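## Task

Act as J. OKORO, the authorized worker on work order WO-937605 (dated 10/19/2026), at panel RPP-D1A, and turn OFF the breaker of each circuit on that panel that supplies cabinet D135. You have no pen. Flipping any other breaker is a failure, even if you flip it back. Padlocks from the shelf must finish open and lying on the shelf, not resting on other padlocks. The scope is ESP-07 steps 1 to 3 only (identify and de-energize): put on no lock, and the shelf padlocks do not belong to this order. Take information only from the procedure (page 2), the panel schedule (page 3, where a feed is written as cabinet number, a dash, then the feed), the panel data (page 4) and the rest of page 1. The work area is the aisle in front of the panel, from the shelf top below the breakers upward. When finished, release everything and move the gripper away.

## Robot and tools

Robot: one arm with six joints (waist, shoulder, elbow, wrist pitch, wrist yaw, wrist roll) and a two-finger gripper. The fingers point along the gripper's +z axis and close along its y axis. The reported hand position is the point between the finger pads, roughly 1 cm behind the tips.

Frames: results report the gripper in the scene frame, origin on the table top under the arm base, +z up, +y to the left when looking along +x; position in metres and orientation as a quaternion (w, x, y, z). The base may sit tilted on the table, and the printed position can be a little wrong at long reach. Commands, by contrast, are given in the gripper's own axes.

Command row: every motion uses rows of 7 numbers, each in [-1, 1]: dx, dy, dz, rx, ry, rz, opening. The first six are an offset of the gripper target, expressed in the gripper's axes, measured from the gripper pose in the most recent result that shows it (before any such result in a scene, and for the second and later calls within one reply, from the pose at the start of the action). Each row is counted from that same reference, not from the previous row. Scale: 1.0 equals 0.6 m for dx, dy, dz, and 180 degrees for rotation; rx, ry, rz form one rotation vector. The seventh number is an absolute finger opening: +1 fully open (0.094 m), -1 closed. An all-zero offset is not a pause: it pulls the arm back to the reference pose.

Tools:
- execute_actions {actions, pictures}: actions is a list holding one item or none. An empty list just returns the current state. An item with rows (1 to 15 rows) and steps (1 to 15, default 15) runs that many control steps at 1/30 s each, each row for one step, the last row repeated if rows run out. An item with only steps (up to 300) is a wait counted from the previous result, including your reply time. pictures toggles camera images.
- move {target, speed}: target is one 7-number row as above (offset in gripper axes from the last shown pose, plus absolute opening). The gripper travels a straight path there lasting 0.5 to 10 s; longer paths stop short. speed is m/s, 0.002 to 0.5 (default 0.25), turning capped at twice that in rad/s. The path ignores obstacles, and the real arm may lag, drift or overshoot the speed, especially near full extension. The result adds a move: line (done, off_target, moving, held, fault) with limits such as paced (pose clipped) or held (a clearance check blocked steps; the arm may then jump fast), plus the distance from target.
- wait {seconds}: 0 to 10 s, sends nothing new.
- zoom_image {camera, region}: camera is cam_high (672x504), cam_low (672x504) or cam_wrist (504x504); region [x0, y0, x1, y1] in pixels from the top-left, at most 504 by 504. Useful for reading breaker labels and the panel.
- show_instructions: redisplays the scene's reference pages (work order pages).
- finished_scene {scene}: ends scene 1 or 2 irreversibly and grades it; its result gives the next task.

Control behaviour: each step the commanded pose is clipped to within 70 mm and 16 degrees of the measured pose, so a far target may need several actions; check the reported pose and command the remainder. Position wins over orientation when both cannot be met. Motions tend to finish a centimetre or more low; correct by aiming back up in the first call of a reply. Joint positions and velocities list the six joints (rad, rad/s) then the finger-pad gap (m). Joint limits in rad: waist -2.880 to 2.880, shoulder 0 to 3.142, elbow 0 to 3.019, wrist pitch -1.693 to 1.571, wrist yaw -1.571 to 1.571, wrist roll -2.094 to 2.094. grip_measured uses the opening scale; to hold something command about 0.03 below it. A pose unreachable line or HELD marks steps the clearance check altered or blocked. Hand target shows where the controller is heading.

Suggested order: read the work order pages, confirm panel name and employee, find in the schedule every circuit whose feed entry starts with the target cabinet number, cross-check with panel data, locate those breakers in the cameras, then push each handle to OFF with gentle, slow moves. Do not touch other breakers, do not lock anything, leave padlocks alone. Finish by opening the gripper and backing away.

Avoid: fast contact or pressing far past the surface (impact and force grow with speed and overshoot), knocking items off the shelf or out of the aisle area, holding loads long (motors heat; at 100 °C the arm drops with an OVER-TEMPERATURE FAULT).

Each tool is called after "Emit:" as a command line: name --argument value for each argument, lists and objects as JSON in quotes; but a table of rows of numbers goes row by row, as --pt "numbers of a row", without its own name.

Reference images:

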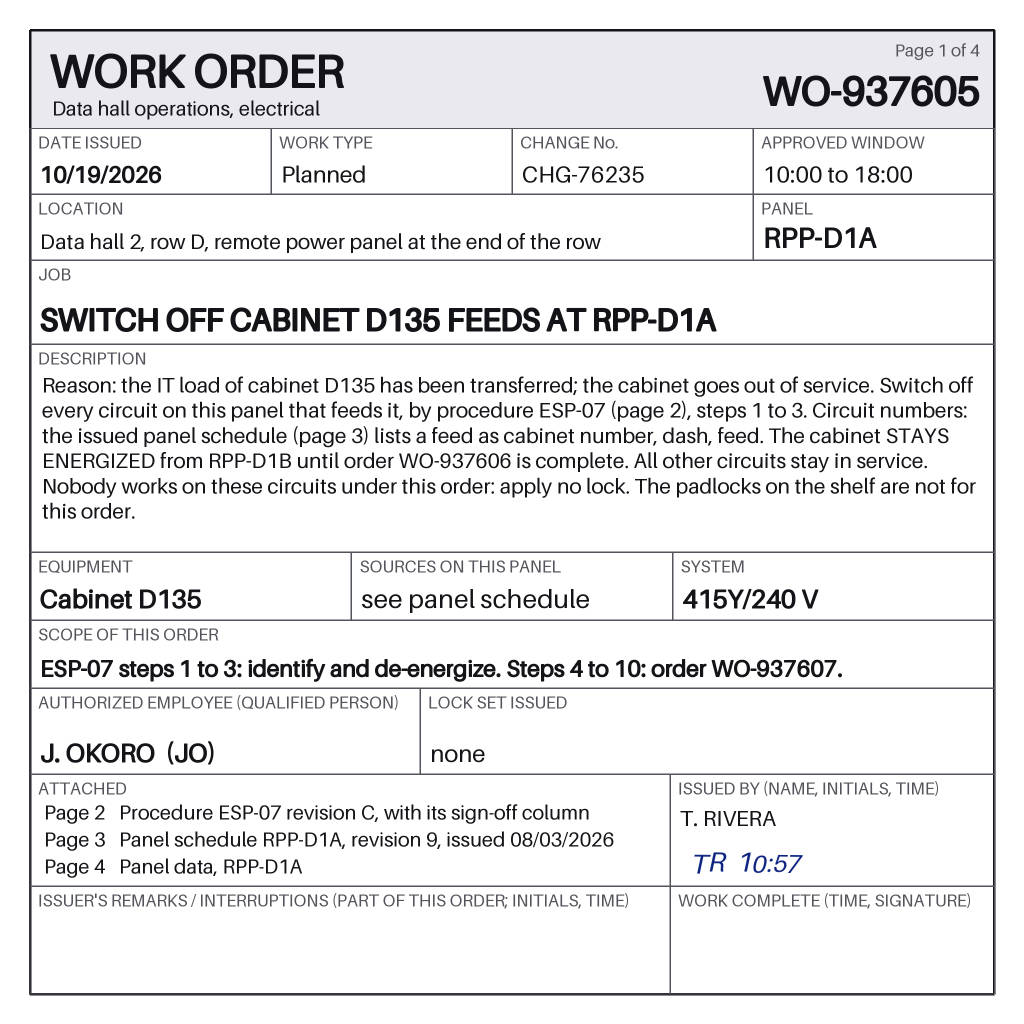

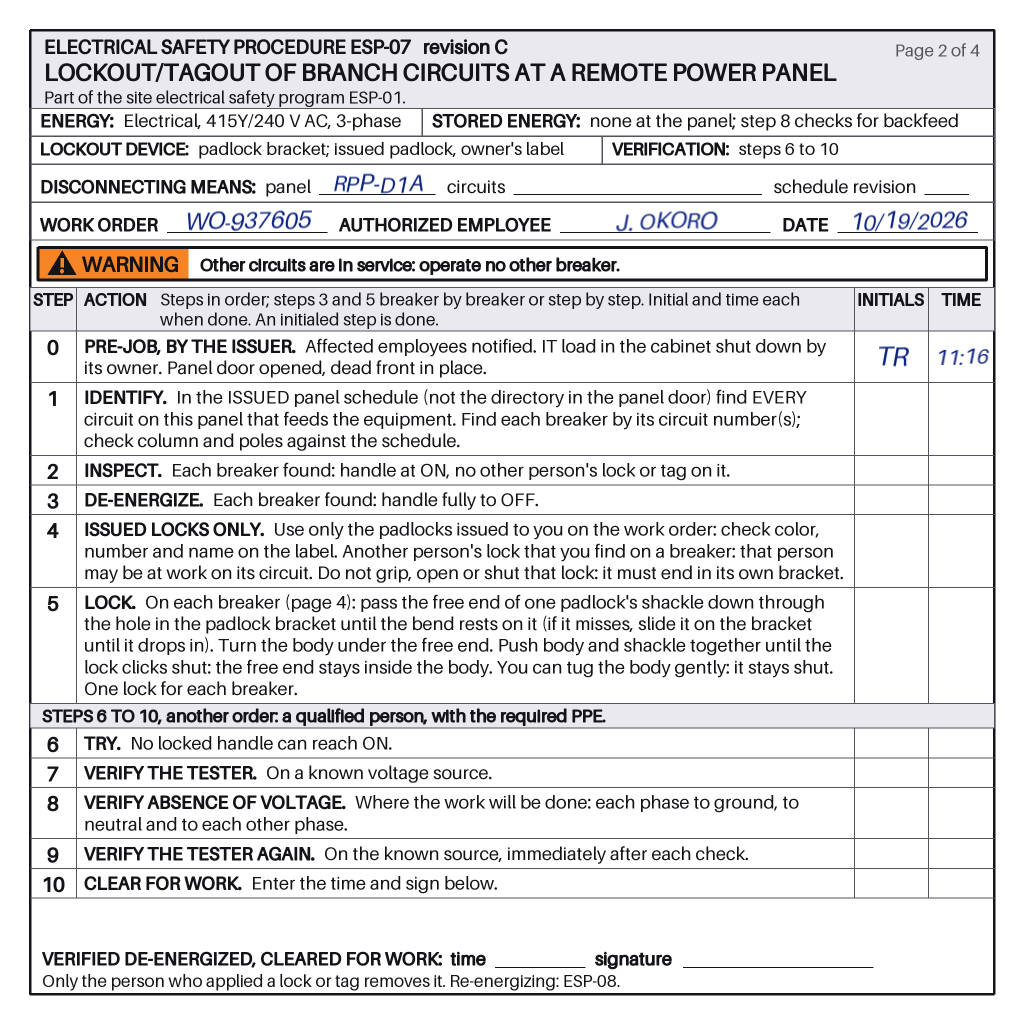

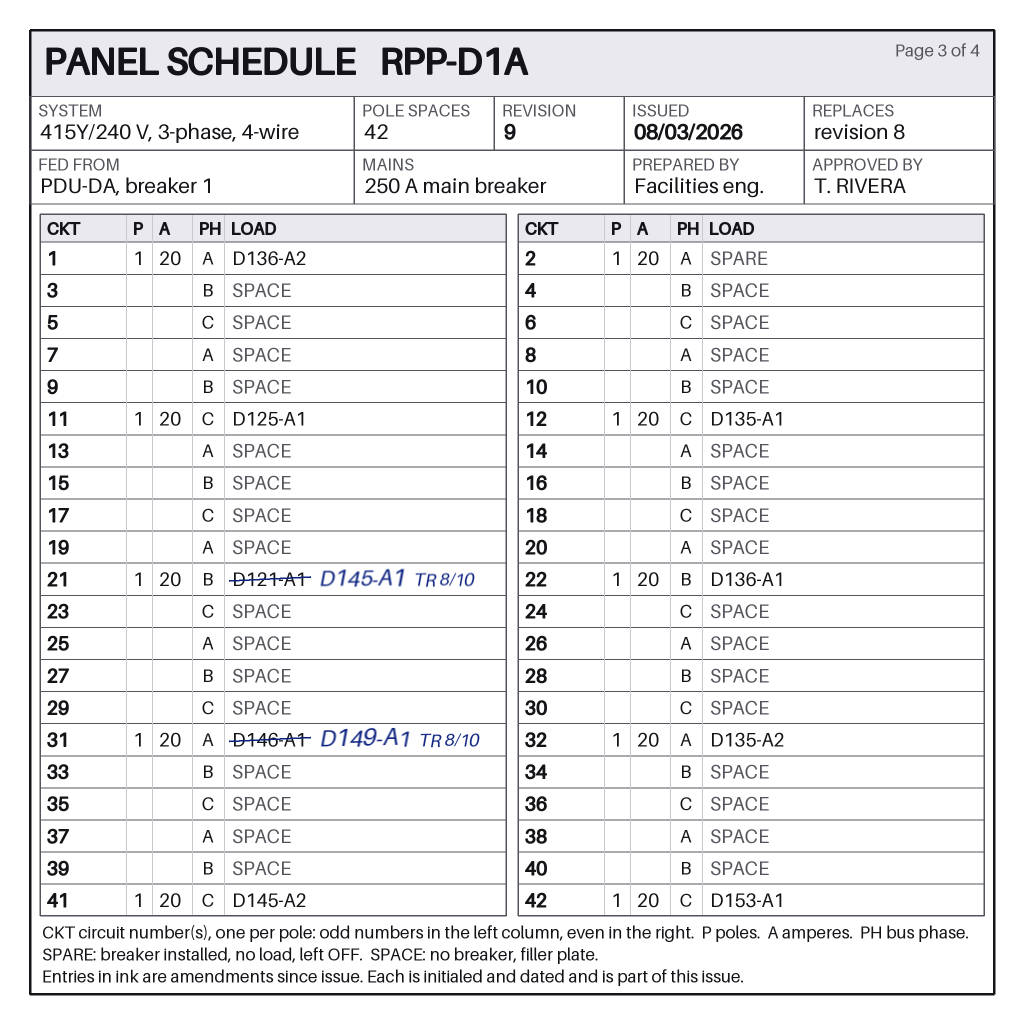

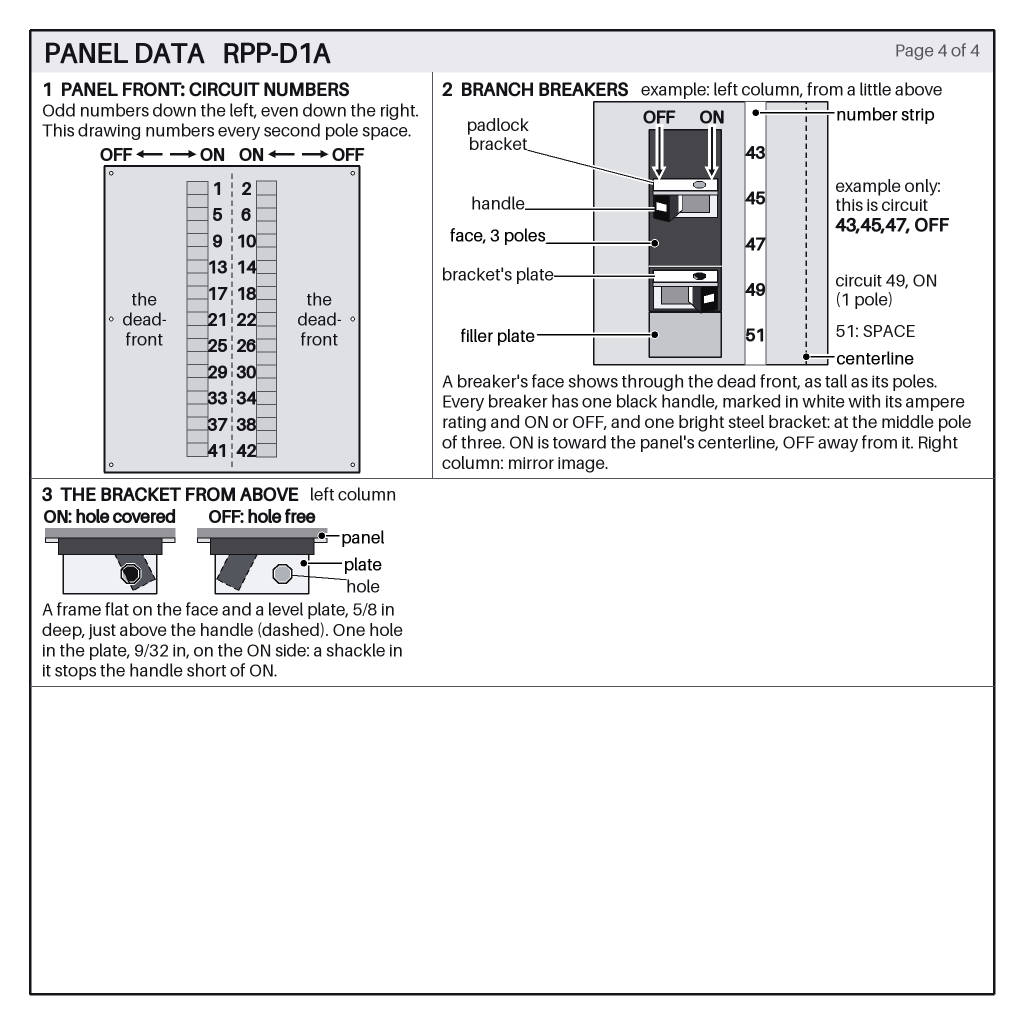

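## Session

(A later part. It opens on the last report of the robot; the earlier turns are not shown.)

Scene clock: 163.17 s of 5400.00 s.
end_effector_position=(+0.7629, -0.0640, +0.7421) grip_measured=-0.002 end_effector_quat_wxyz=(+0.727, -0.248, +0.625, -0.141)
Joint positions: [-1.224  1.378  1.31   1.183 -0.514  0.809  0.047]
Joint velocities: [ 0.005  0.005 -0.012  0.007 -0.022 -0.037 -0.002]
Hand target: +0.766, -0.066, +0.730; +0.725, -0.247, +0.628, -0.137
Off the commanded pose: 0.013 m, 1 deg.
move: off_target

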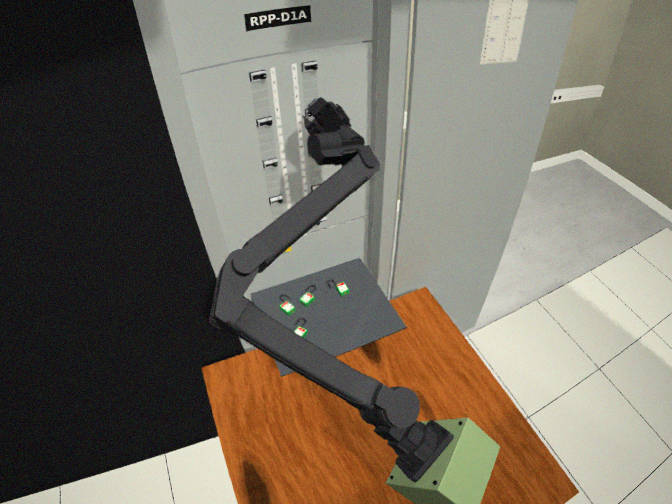

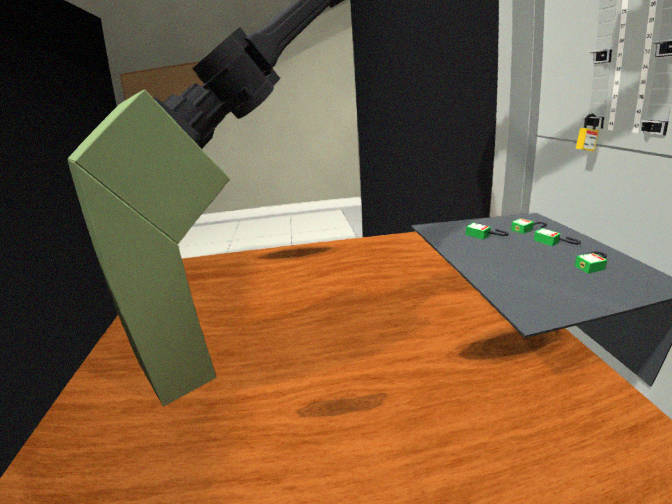

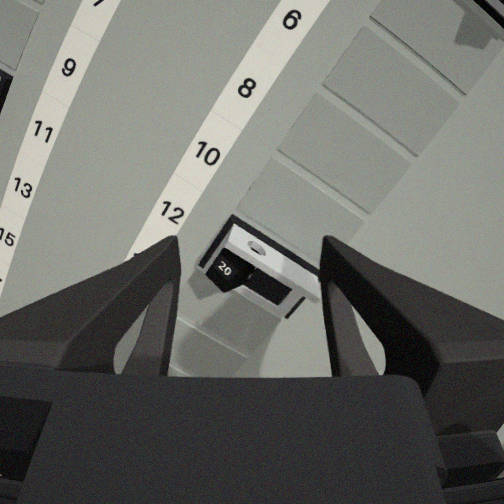

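Emit:
move --target '[0.01, 0, 0.008, 0, 0, 0, -0.65]' --speed 0.03

Scene clock: 165.60 s of 5400.00 s.
end_effector_position=(+0.7619, -0.0624, +0.7457) grip_measured=-0.647 end_effector_quat_wxyz=(+0.729, -0.250, +0.620, -0.144)
Joint positions: [-1.227  1.375  1.31   1.186 -0.506  0.806  0.017]
Joint velocities: [ 0.005 -0.015  0.017  0.002  0.022  0.007 -0.001]
Hand target: +0.768, -0.066, +0.738; +0.727, -0.248, +0.625, -0.141
Off the commanded pose: 0.011 m, 1 deg.
move: off_target

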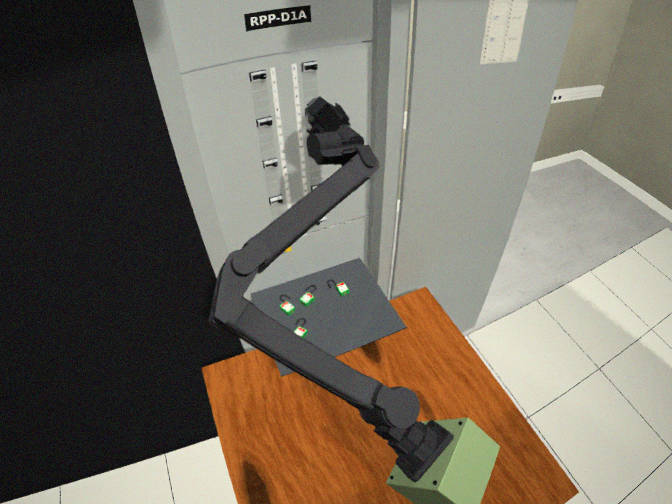

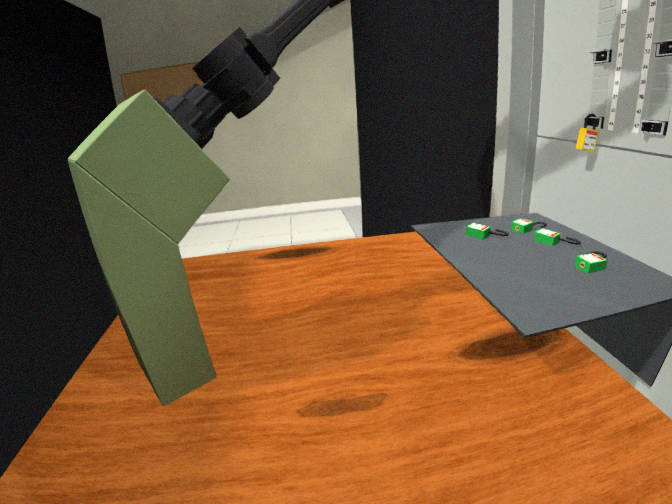

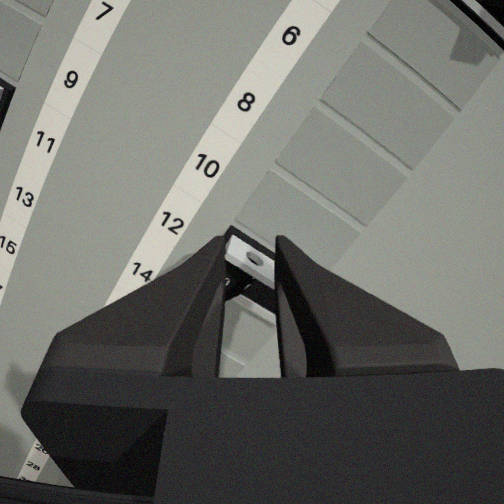

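Emit:
move --target '[0, 0, 0, 0, 0, 0.03, 0.4]' --speed 0.03

Emit:
move --target '[0.035, 0.005, 0.0, 0, 0, 0, 0.4]' --speed 0.03

Scene clock: 168.20 s of 5400.00 s.
end_effector_position=(+0.7619, -0.0624, +0.7457) grip_measured=+0.398 end_effector_quat_wxyz=(+0.734, -0.225, +0.630, -0.116)
Joint positions: [-1.227  1.375  1.31   1.186 -0.506  0.883  0.066]
Joint velocities: [-0.005 -0.015  0.027 -0.027 -0.007  0.066 -0.   ]
Hand target: +0.762, -0.062, +0.746; +0.735, -0.220, +0.631, -0.110
Off the commanded pose: 0.000 m, 1 deg.
move: done

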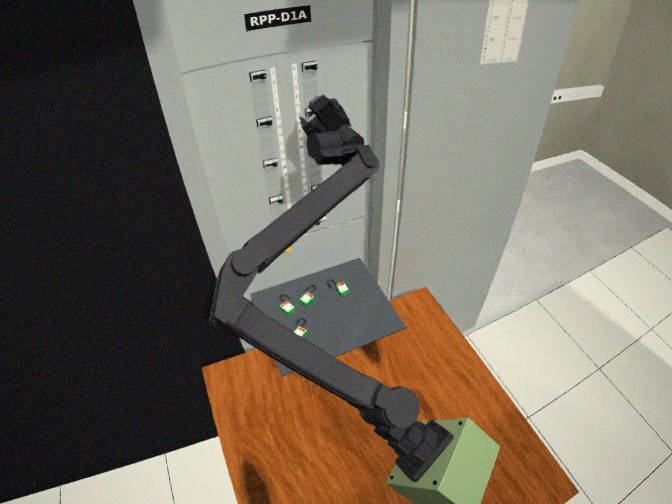

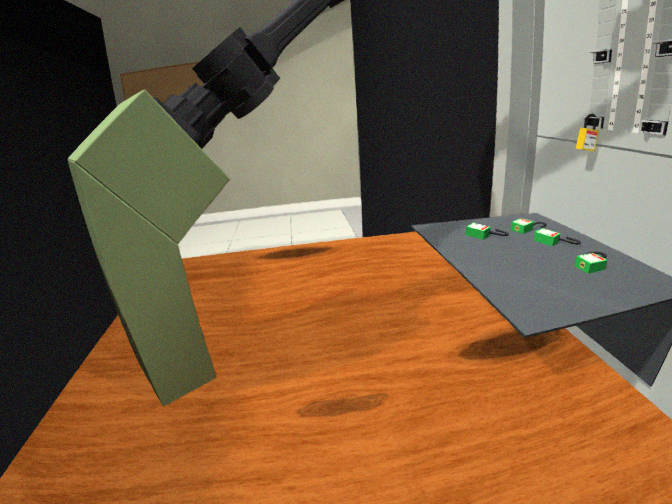

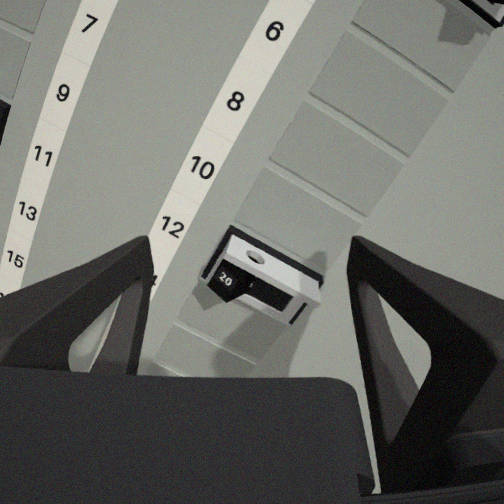

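Scene clock: 169.20 s of 5400.00 s.
end_effector_position=(+0.7631, -0.0624, +0.7408) grip_measured=+0.398 end_effector_quat_wxyz=(+0.736, -0.227, +0.626, -0.119)
Joint positions: [-1.214  1.375  1.303  1.188 -0.494  0.863  0.066]
Joint velocities: [ 0.015 -0.005  0.007  0.007 -0.066 -0.037 -0.   ]
Hand target: +0.765, -0.069, +0.726; +0.734, -0.225, +0.630, -0.116
Off the commanded pose: 0.017 m, 1 deg.
move: off_target

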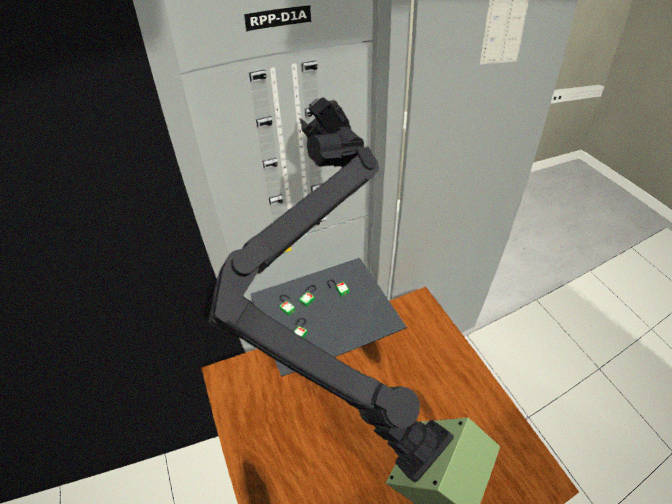

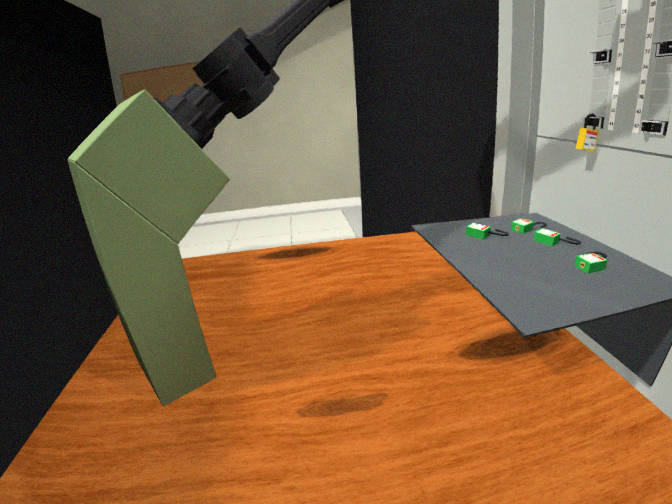

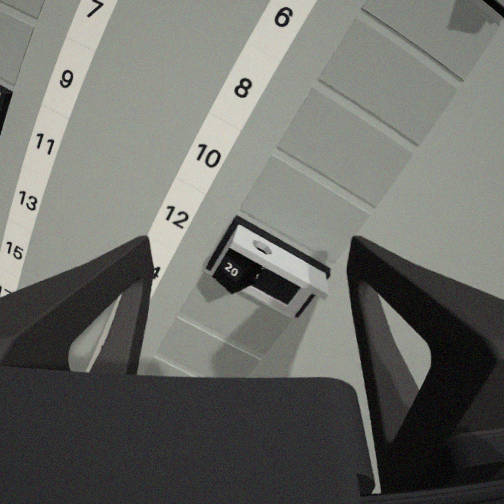

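Emit:
move --target '[0.033, -0.02, 0.0, 0, 0, 0, 0.4]' --speed 0.03

Scene clock: 170.83 s of 5400.00 s.
end_effector_position=(+0.7620, -0.0846, +0.7330) grip_measured=+0.398 end_effector_quat_wxyz=(+0.735, -0.217, +0.630, -0.122)
Joint positions: [-1.214  1.412  1.303  1.202 -0.491  0.862  0.066]
Joint velocities: [-0.015  0.005 -0.002  0.012  0.037  0.022 -0.   ]
Hand target: +0.768, -0.082, +0.730; +0.736, -0.227, +0.626, -0.119
Off the commanded pose: 0.008 m, 1 deg.
move: done

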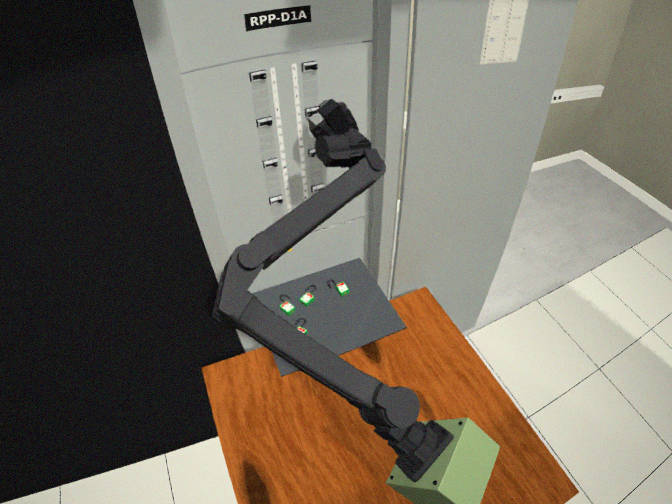

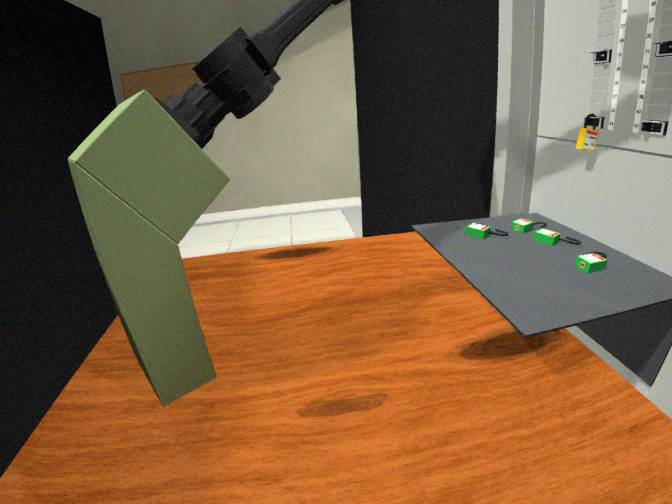

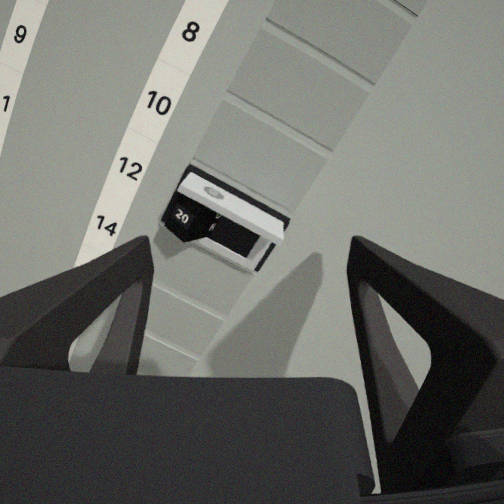

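Emit:
move --target '[-0.034, 0.022, 0.005, 0, 0, 0, 0.4]' --speed 0.03

Scene clock: 172.60 s of 5400.00 s.
end_effector_position=(+0.7636, -0.0605, +0.7423) grip_measured=+0.398 end_effector_quat_wxyz=(+0.737, -0.225, +0.626, -0.120)
Joint positions: [-1.214  1.369  1.303  1.177 -0.491  0.862  0.066]
Joint velocities: [-0.015  0.005 -0.017 -0.022 -0.007 -0.007 -0.001]
Hand target: +0.760, -0.063, +0.745; +0.735, -0.217, +0.630, -0.122
Off the commanded pose: 0.005 m, 1 deg.
move: done

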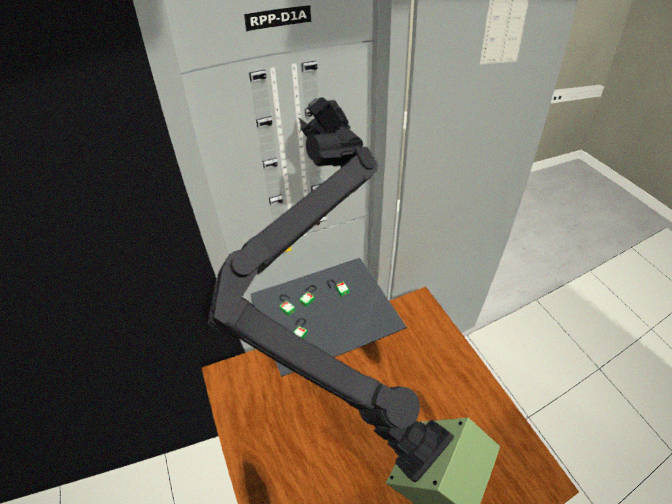

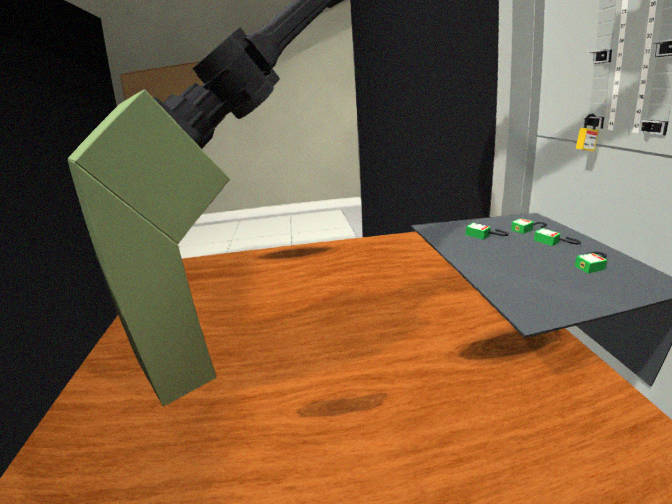

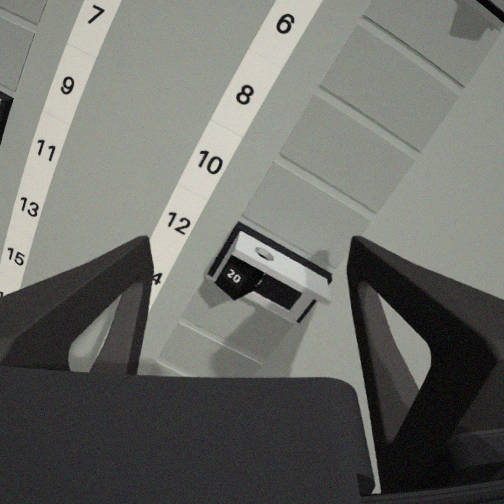

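Shoulder direction is accurate; do half.

Emit:
move --target '[0.016, -0.011, 0.0, 0, 0, 0, 0.4]' --speed 0.03

Scene clock: 173.87 s of 5400.00 s.
end_effector_position=(+0.7634, -0.0680, +0.7396) grip_measured=+0.398 end_effector_quat_wxyz=(+0.736, -0.221, +0.628, -0.121)
Joint positions: [-1.214  1.38   1.303  1.179 -0.491  0.862  0.066]
Joint velocities: [-0.034 -0.005 -0.007 -0.002  0.007  0.066  0.001]
Hand target: +0.766, -0.071, +0.737; +0.737, -0.225, +0.626, -0.120
Off the commanded pose: 0.004 m, 1 deg.
move: done

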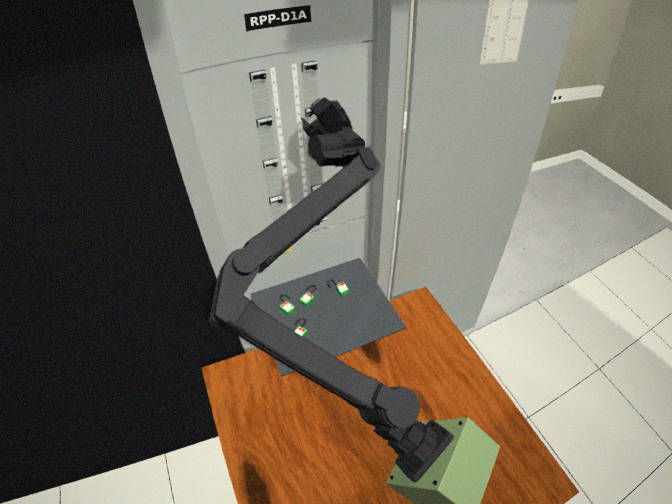

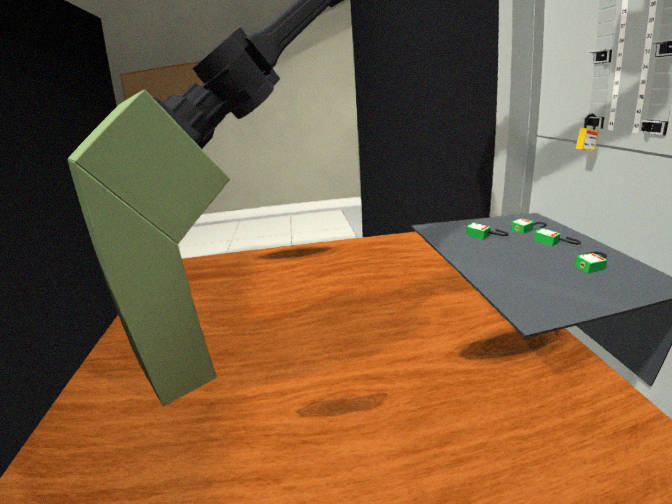

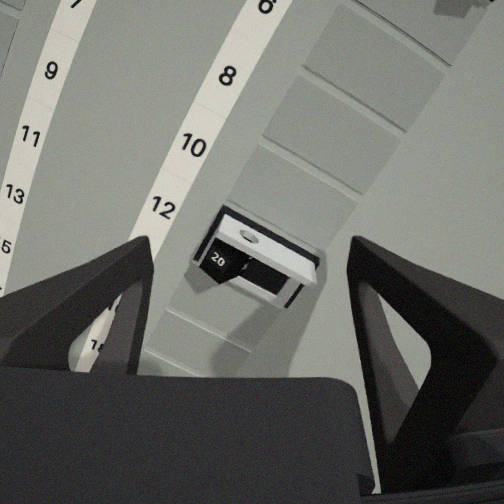

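Emit:
move --target '[0.0, 0, 0.005, 0, 0, 0, -0.65]' --speed 0.03

Scene clock: 175.17 s of 5400.00 s.
end_effector_position=(+0.7572, -0.0738, +0.7467) grip_measured=-0.648 end_effector_quat_wxyz=(+0.738, -0.219, +0.624, -0.132)
Joint positions: [-1.234  1.38   1.296  1.184 -0.486  0.861  0.017]
Joint velocities: [-0.024 -0.005 -0.002 -0.012  0.022  0.066  0.   ]
Hand target: +0.766, -0.067, +0.740; +0.736, -0.221, +0.628, -0.121
Off the commanded pose: 0.013 m, 1 deg.
move: off_target

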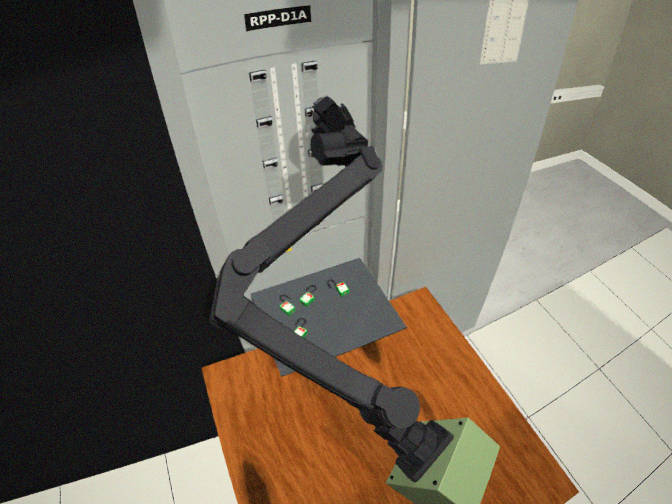

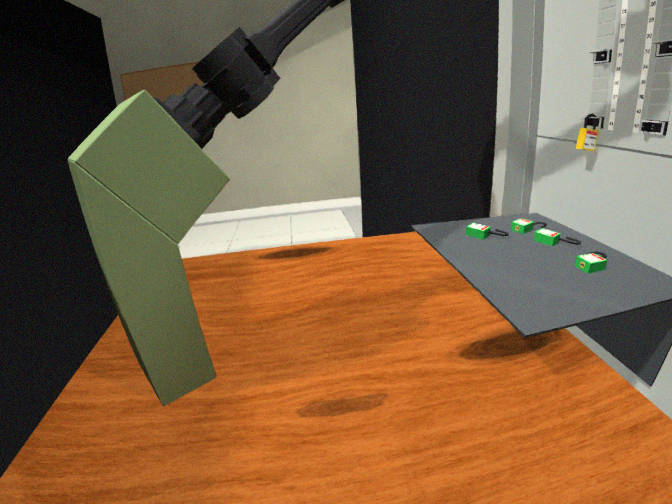

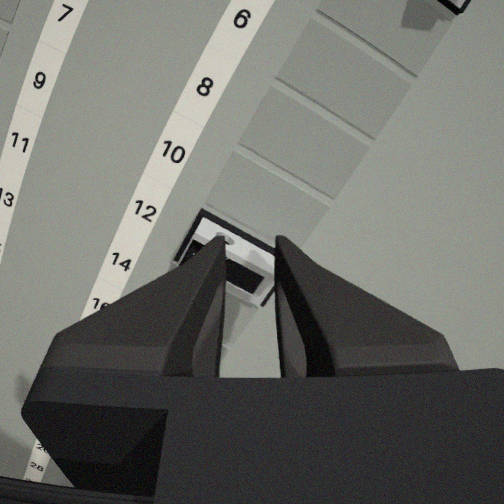

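Emit:
move --target '[0.0, 0, -0.02, 0, 0, 0, 0.4]' --speed 0.03

Scene clock: 176.30 s of 5400.00 s.
end_effector_position=(+0.7507, -0.0791, +0.7405) grip_measured=+0.398 end_effector_quat_wxyz=(+0.738, -0.216, +0.626, -0.132)
Joint positions: [-1.234  1.38   1.271  1.202 -0.486  0.861  0.066]
Joint velocities: [-0.015 -0.005 -0.002  0.007 -0.051 -0.051  0.   ]
Hand target: +0.746, -0.076, +0.745; +0.738, -0.219, +0.624, -0.132
Off the commanded pose: 0.008 m, 0 deg.
move: done

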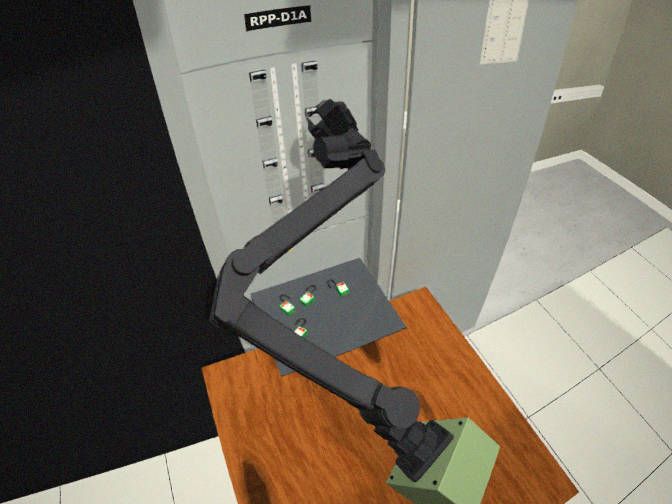

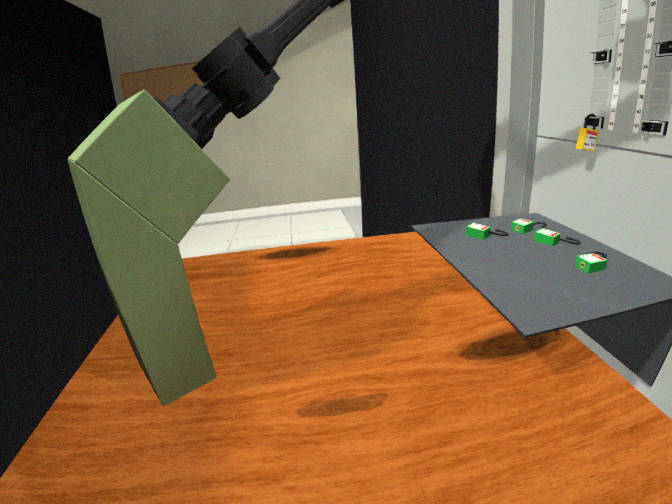

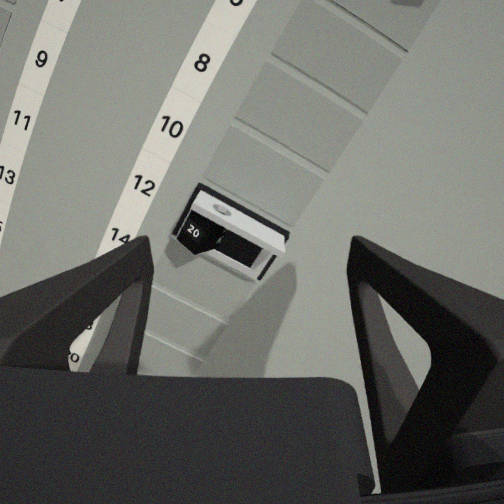

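Emit:
move --target '[0.0, 0, 0, 0.04, 0.021, 0, 0.4]' --speed 0.03

Scene clock: 181.43 s of 5400.00 s.
end_effector_position=(+0.7496, -0.0816, +0.7472) grip_measured=+0.398 end_effector_quat_wxyz=(+0.732, -0.166, +0.637, -0.176)
Joint positions: [-1.234  1.304  1.242  1.01  -0.443  0.799  0.066]
Joint velocities: [-0.005 -0.024  0.017 -0.012 -0.007 -0.037 -0.001]
Hand target: +0.751, -0.079, +0.741; +0.730, -0.165, +0.640, -0.177
Off the commanded pose: 0.007 m, 1 deg.
move: done

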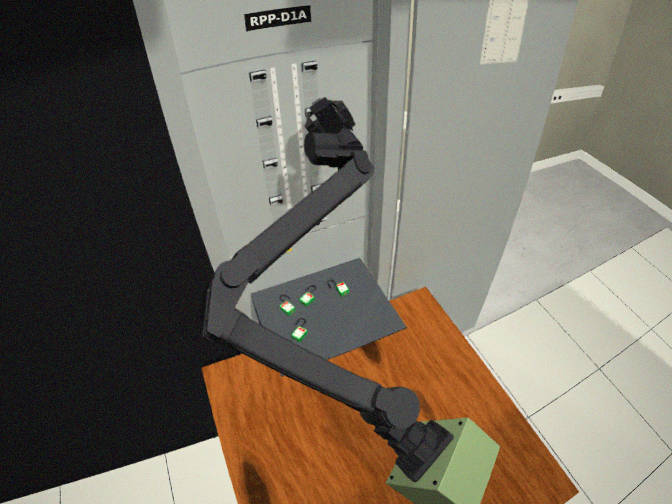

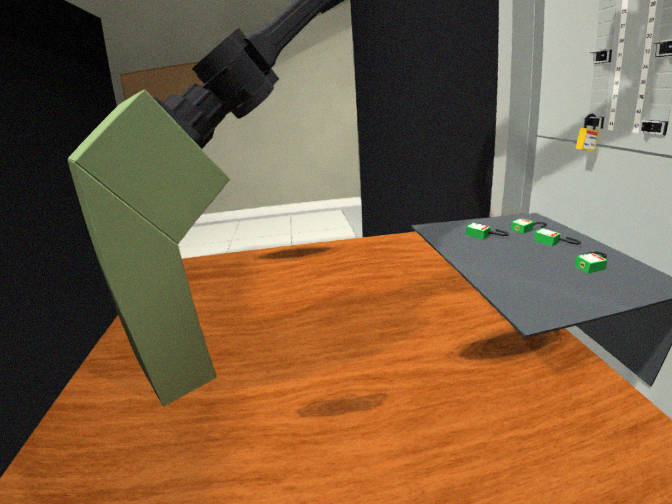

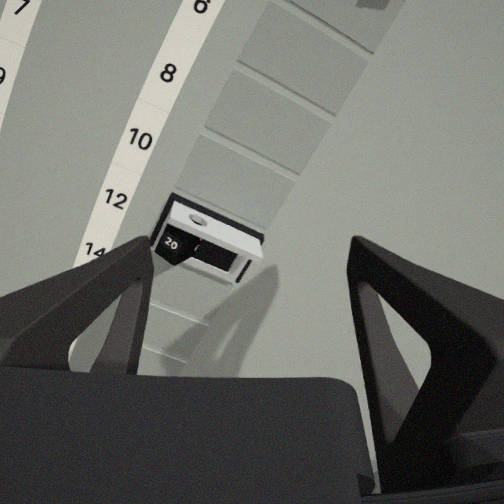

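Emit:
move --target '[0.017, 0.039, 0, 0, 0, 0, 0.4]' --speed 0.03

Scene clock: 183.10 s of 5400.00 s.
end_effector_position=(+0.7498, -0.0700, +0.7373) grip_measured=+0.398 end_effector_quat_wxyz=(+0.735, -0.167, +0.632, -0.178)
Joint positions: [-1.203  1.277  1.215  1.005 -0.416  0.769  0.066]
Joint velocities: [ 0.005  0.005  0.017 -0.012 -0.037 -0.037 -0.001]
Hand target: +0.752, -0.066, +0.728; +0.732, -0.166, +0.637, -0.175
Off the commanded pose: 0.011 m, 1 deg.
move: off_target

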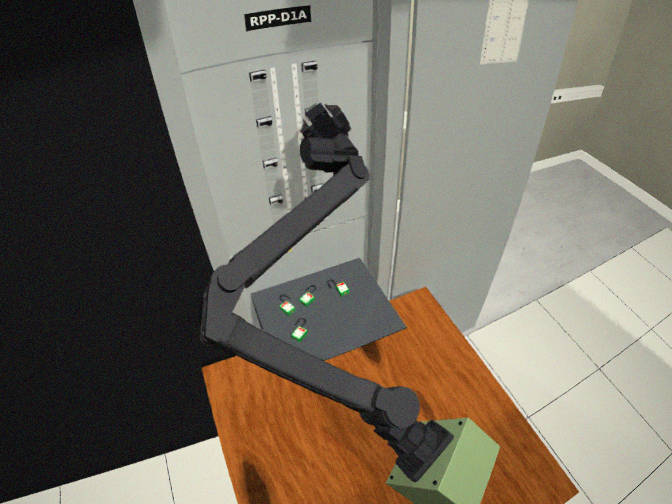

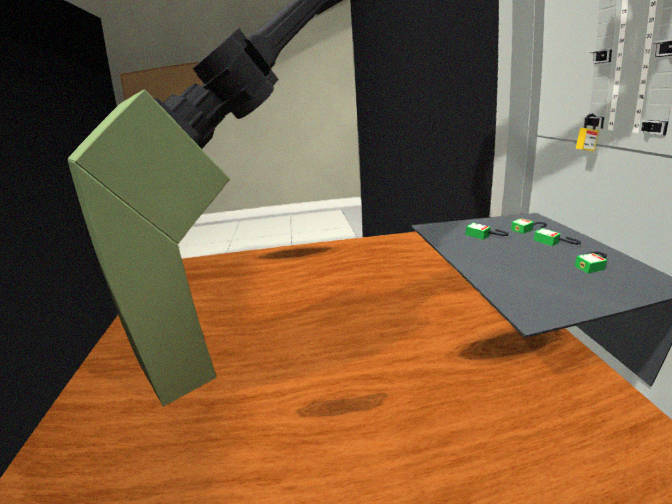

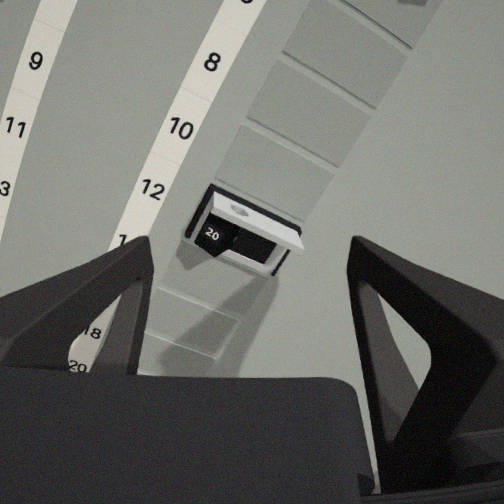

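Emit:
move --target '[0.015, 0.007, 0.048, 0, 0, 0, 0.4]' --speed 0.03

Scene clock: 184.87 s of 5400.00 s.
end_effector_position=(+0.7663, -0.0735, +0.7368) grip_measured=+0.398 end_effector_quat_wxyz=(+0.736, -0.162, +0.631, -0.182)
Joint positions: [-1.179  1.3    1.261  0.962 -0.391  0.745  0.066]
Joint velocities: [ 0.005 -0.015  0.012 -0.007 -0.007 -0.007 -0.001]
Hand target: +0.779, -0.070, +0.732; +0.736, -0.167, +0.632, -0.178
Off the commanded pose: 0.015 m, 1 deg.
move: off_target

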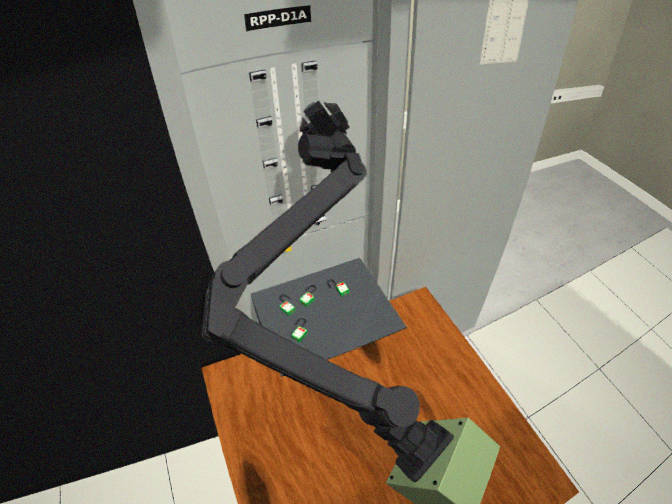

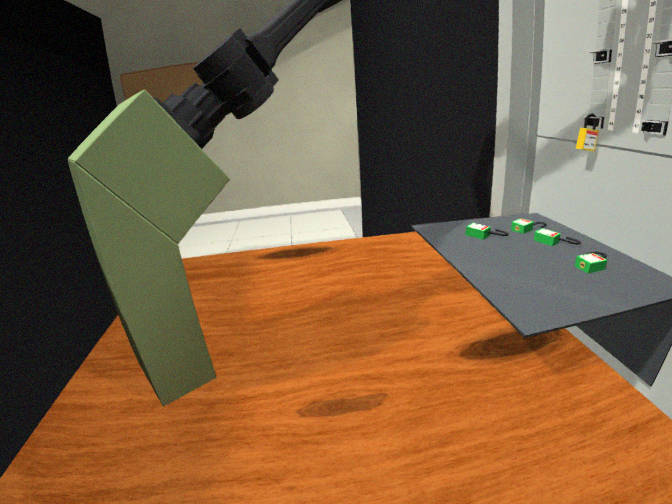

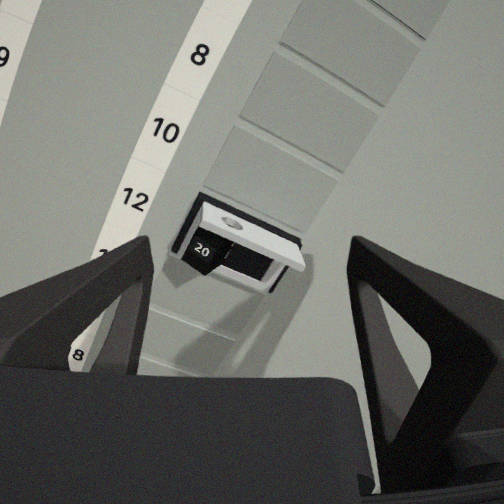

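Emit:
move --target '[-0.014, 0.009, 0.01, 0, 0, 0, 0.4]' --speed 0.03

Scene clock: 186.40 s of 5400.00 s.
end_effector_position=(+0.7665, -0.0766, +0.7357) grip_measured=+0.398 end_effector_quat_wxyz=(+0.734, -0.155, +0.635, -0.184)
Joint positions: [-1.179  1.299  1.261  0.944 -0.391  0.743  0.066]
Joint velocities: [-0.005 -0.005  0.002  0.022 -0.022 -0.051  0.001]
Hand target: +0.771, -0.065, +0.742; +0.736, -0.162, +0.631, -0.182
Off the commanded pose: 0.015 m, 1 deg.
move: off_target

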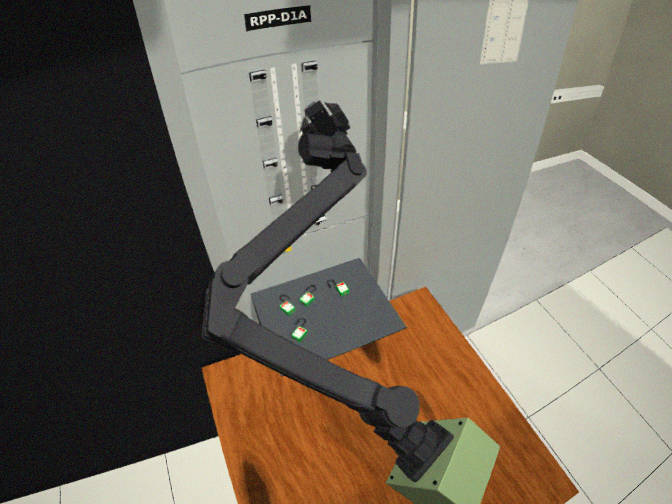

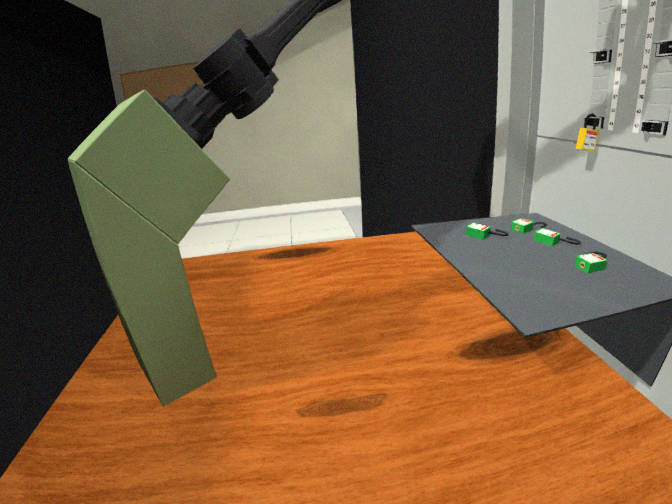

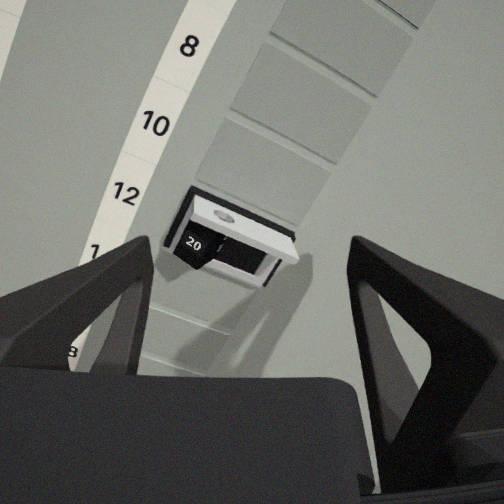

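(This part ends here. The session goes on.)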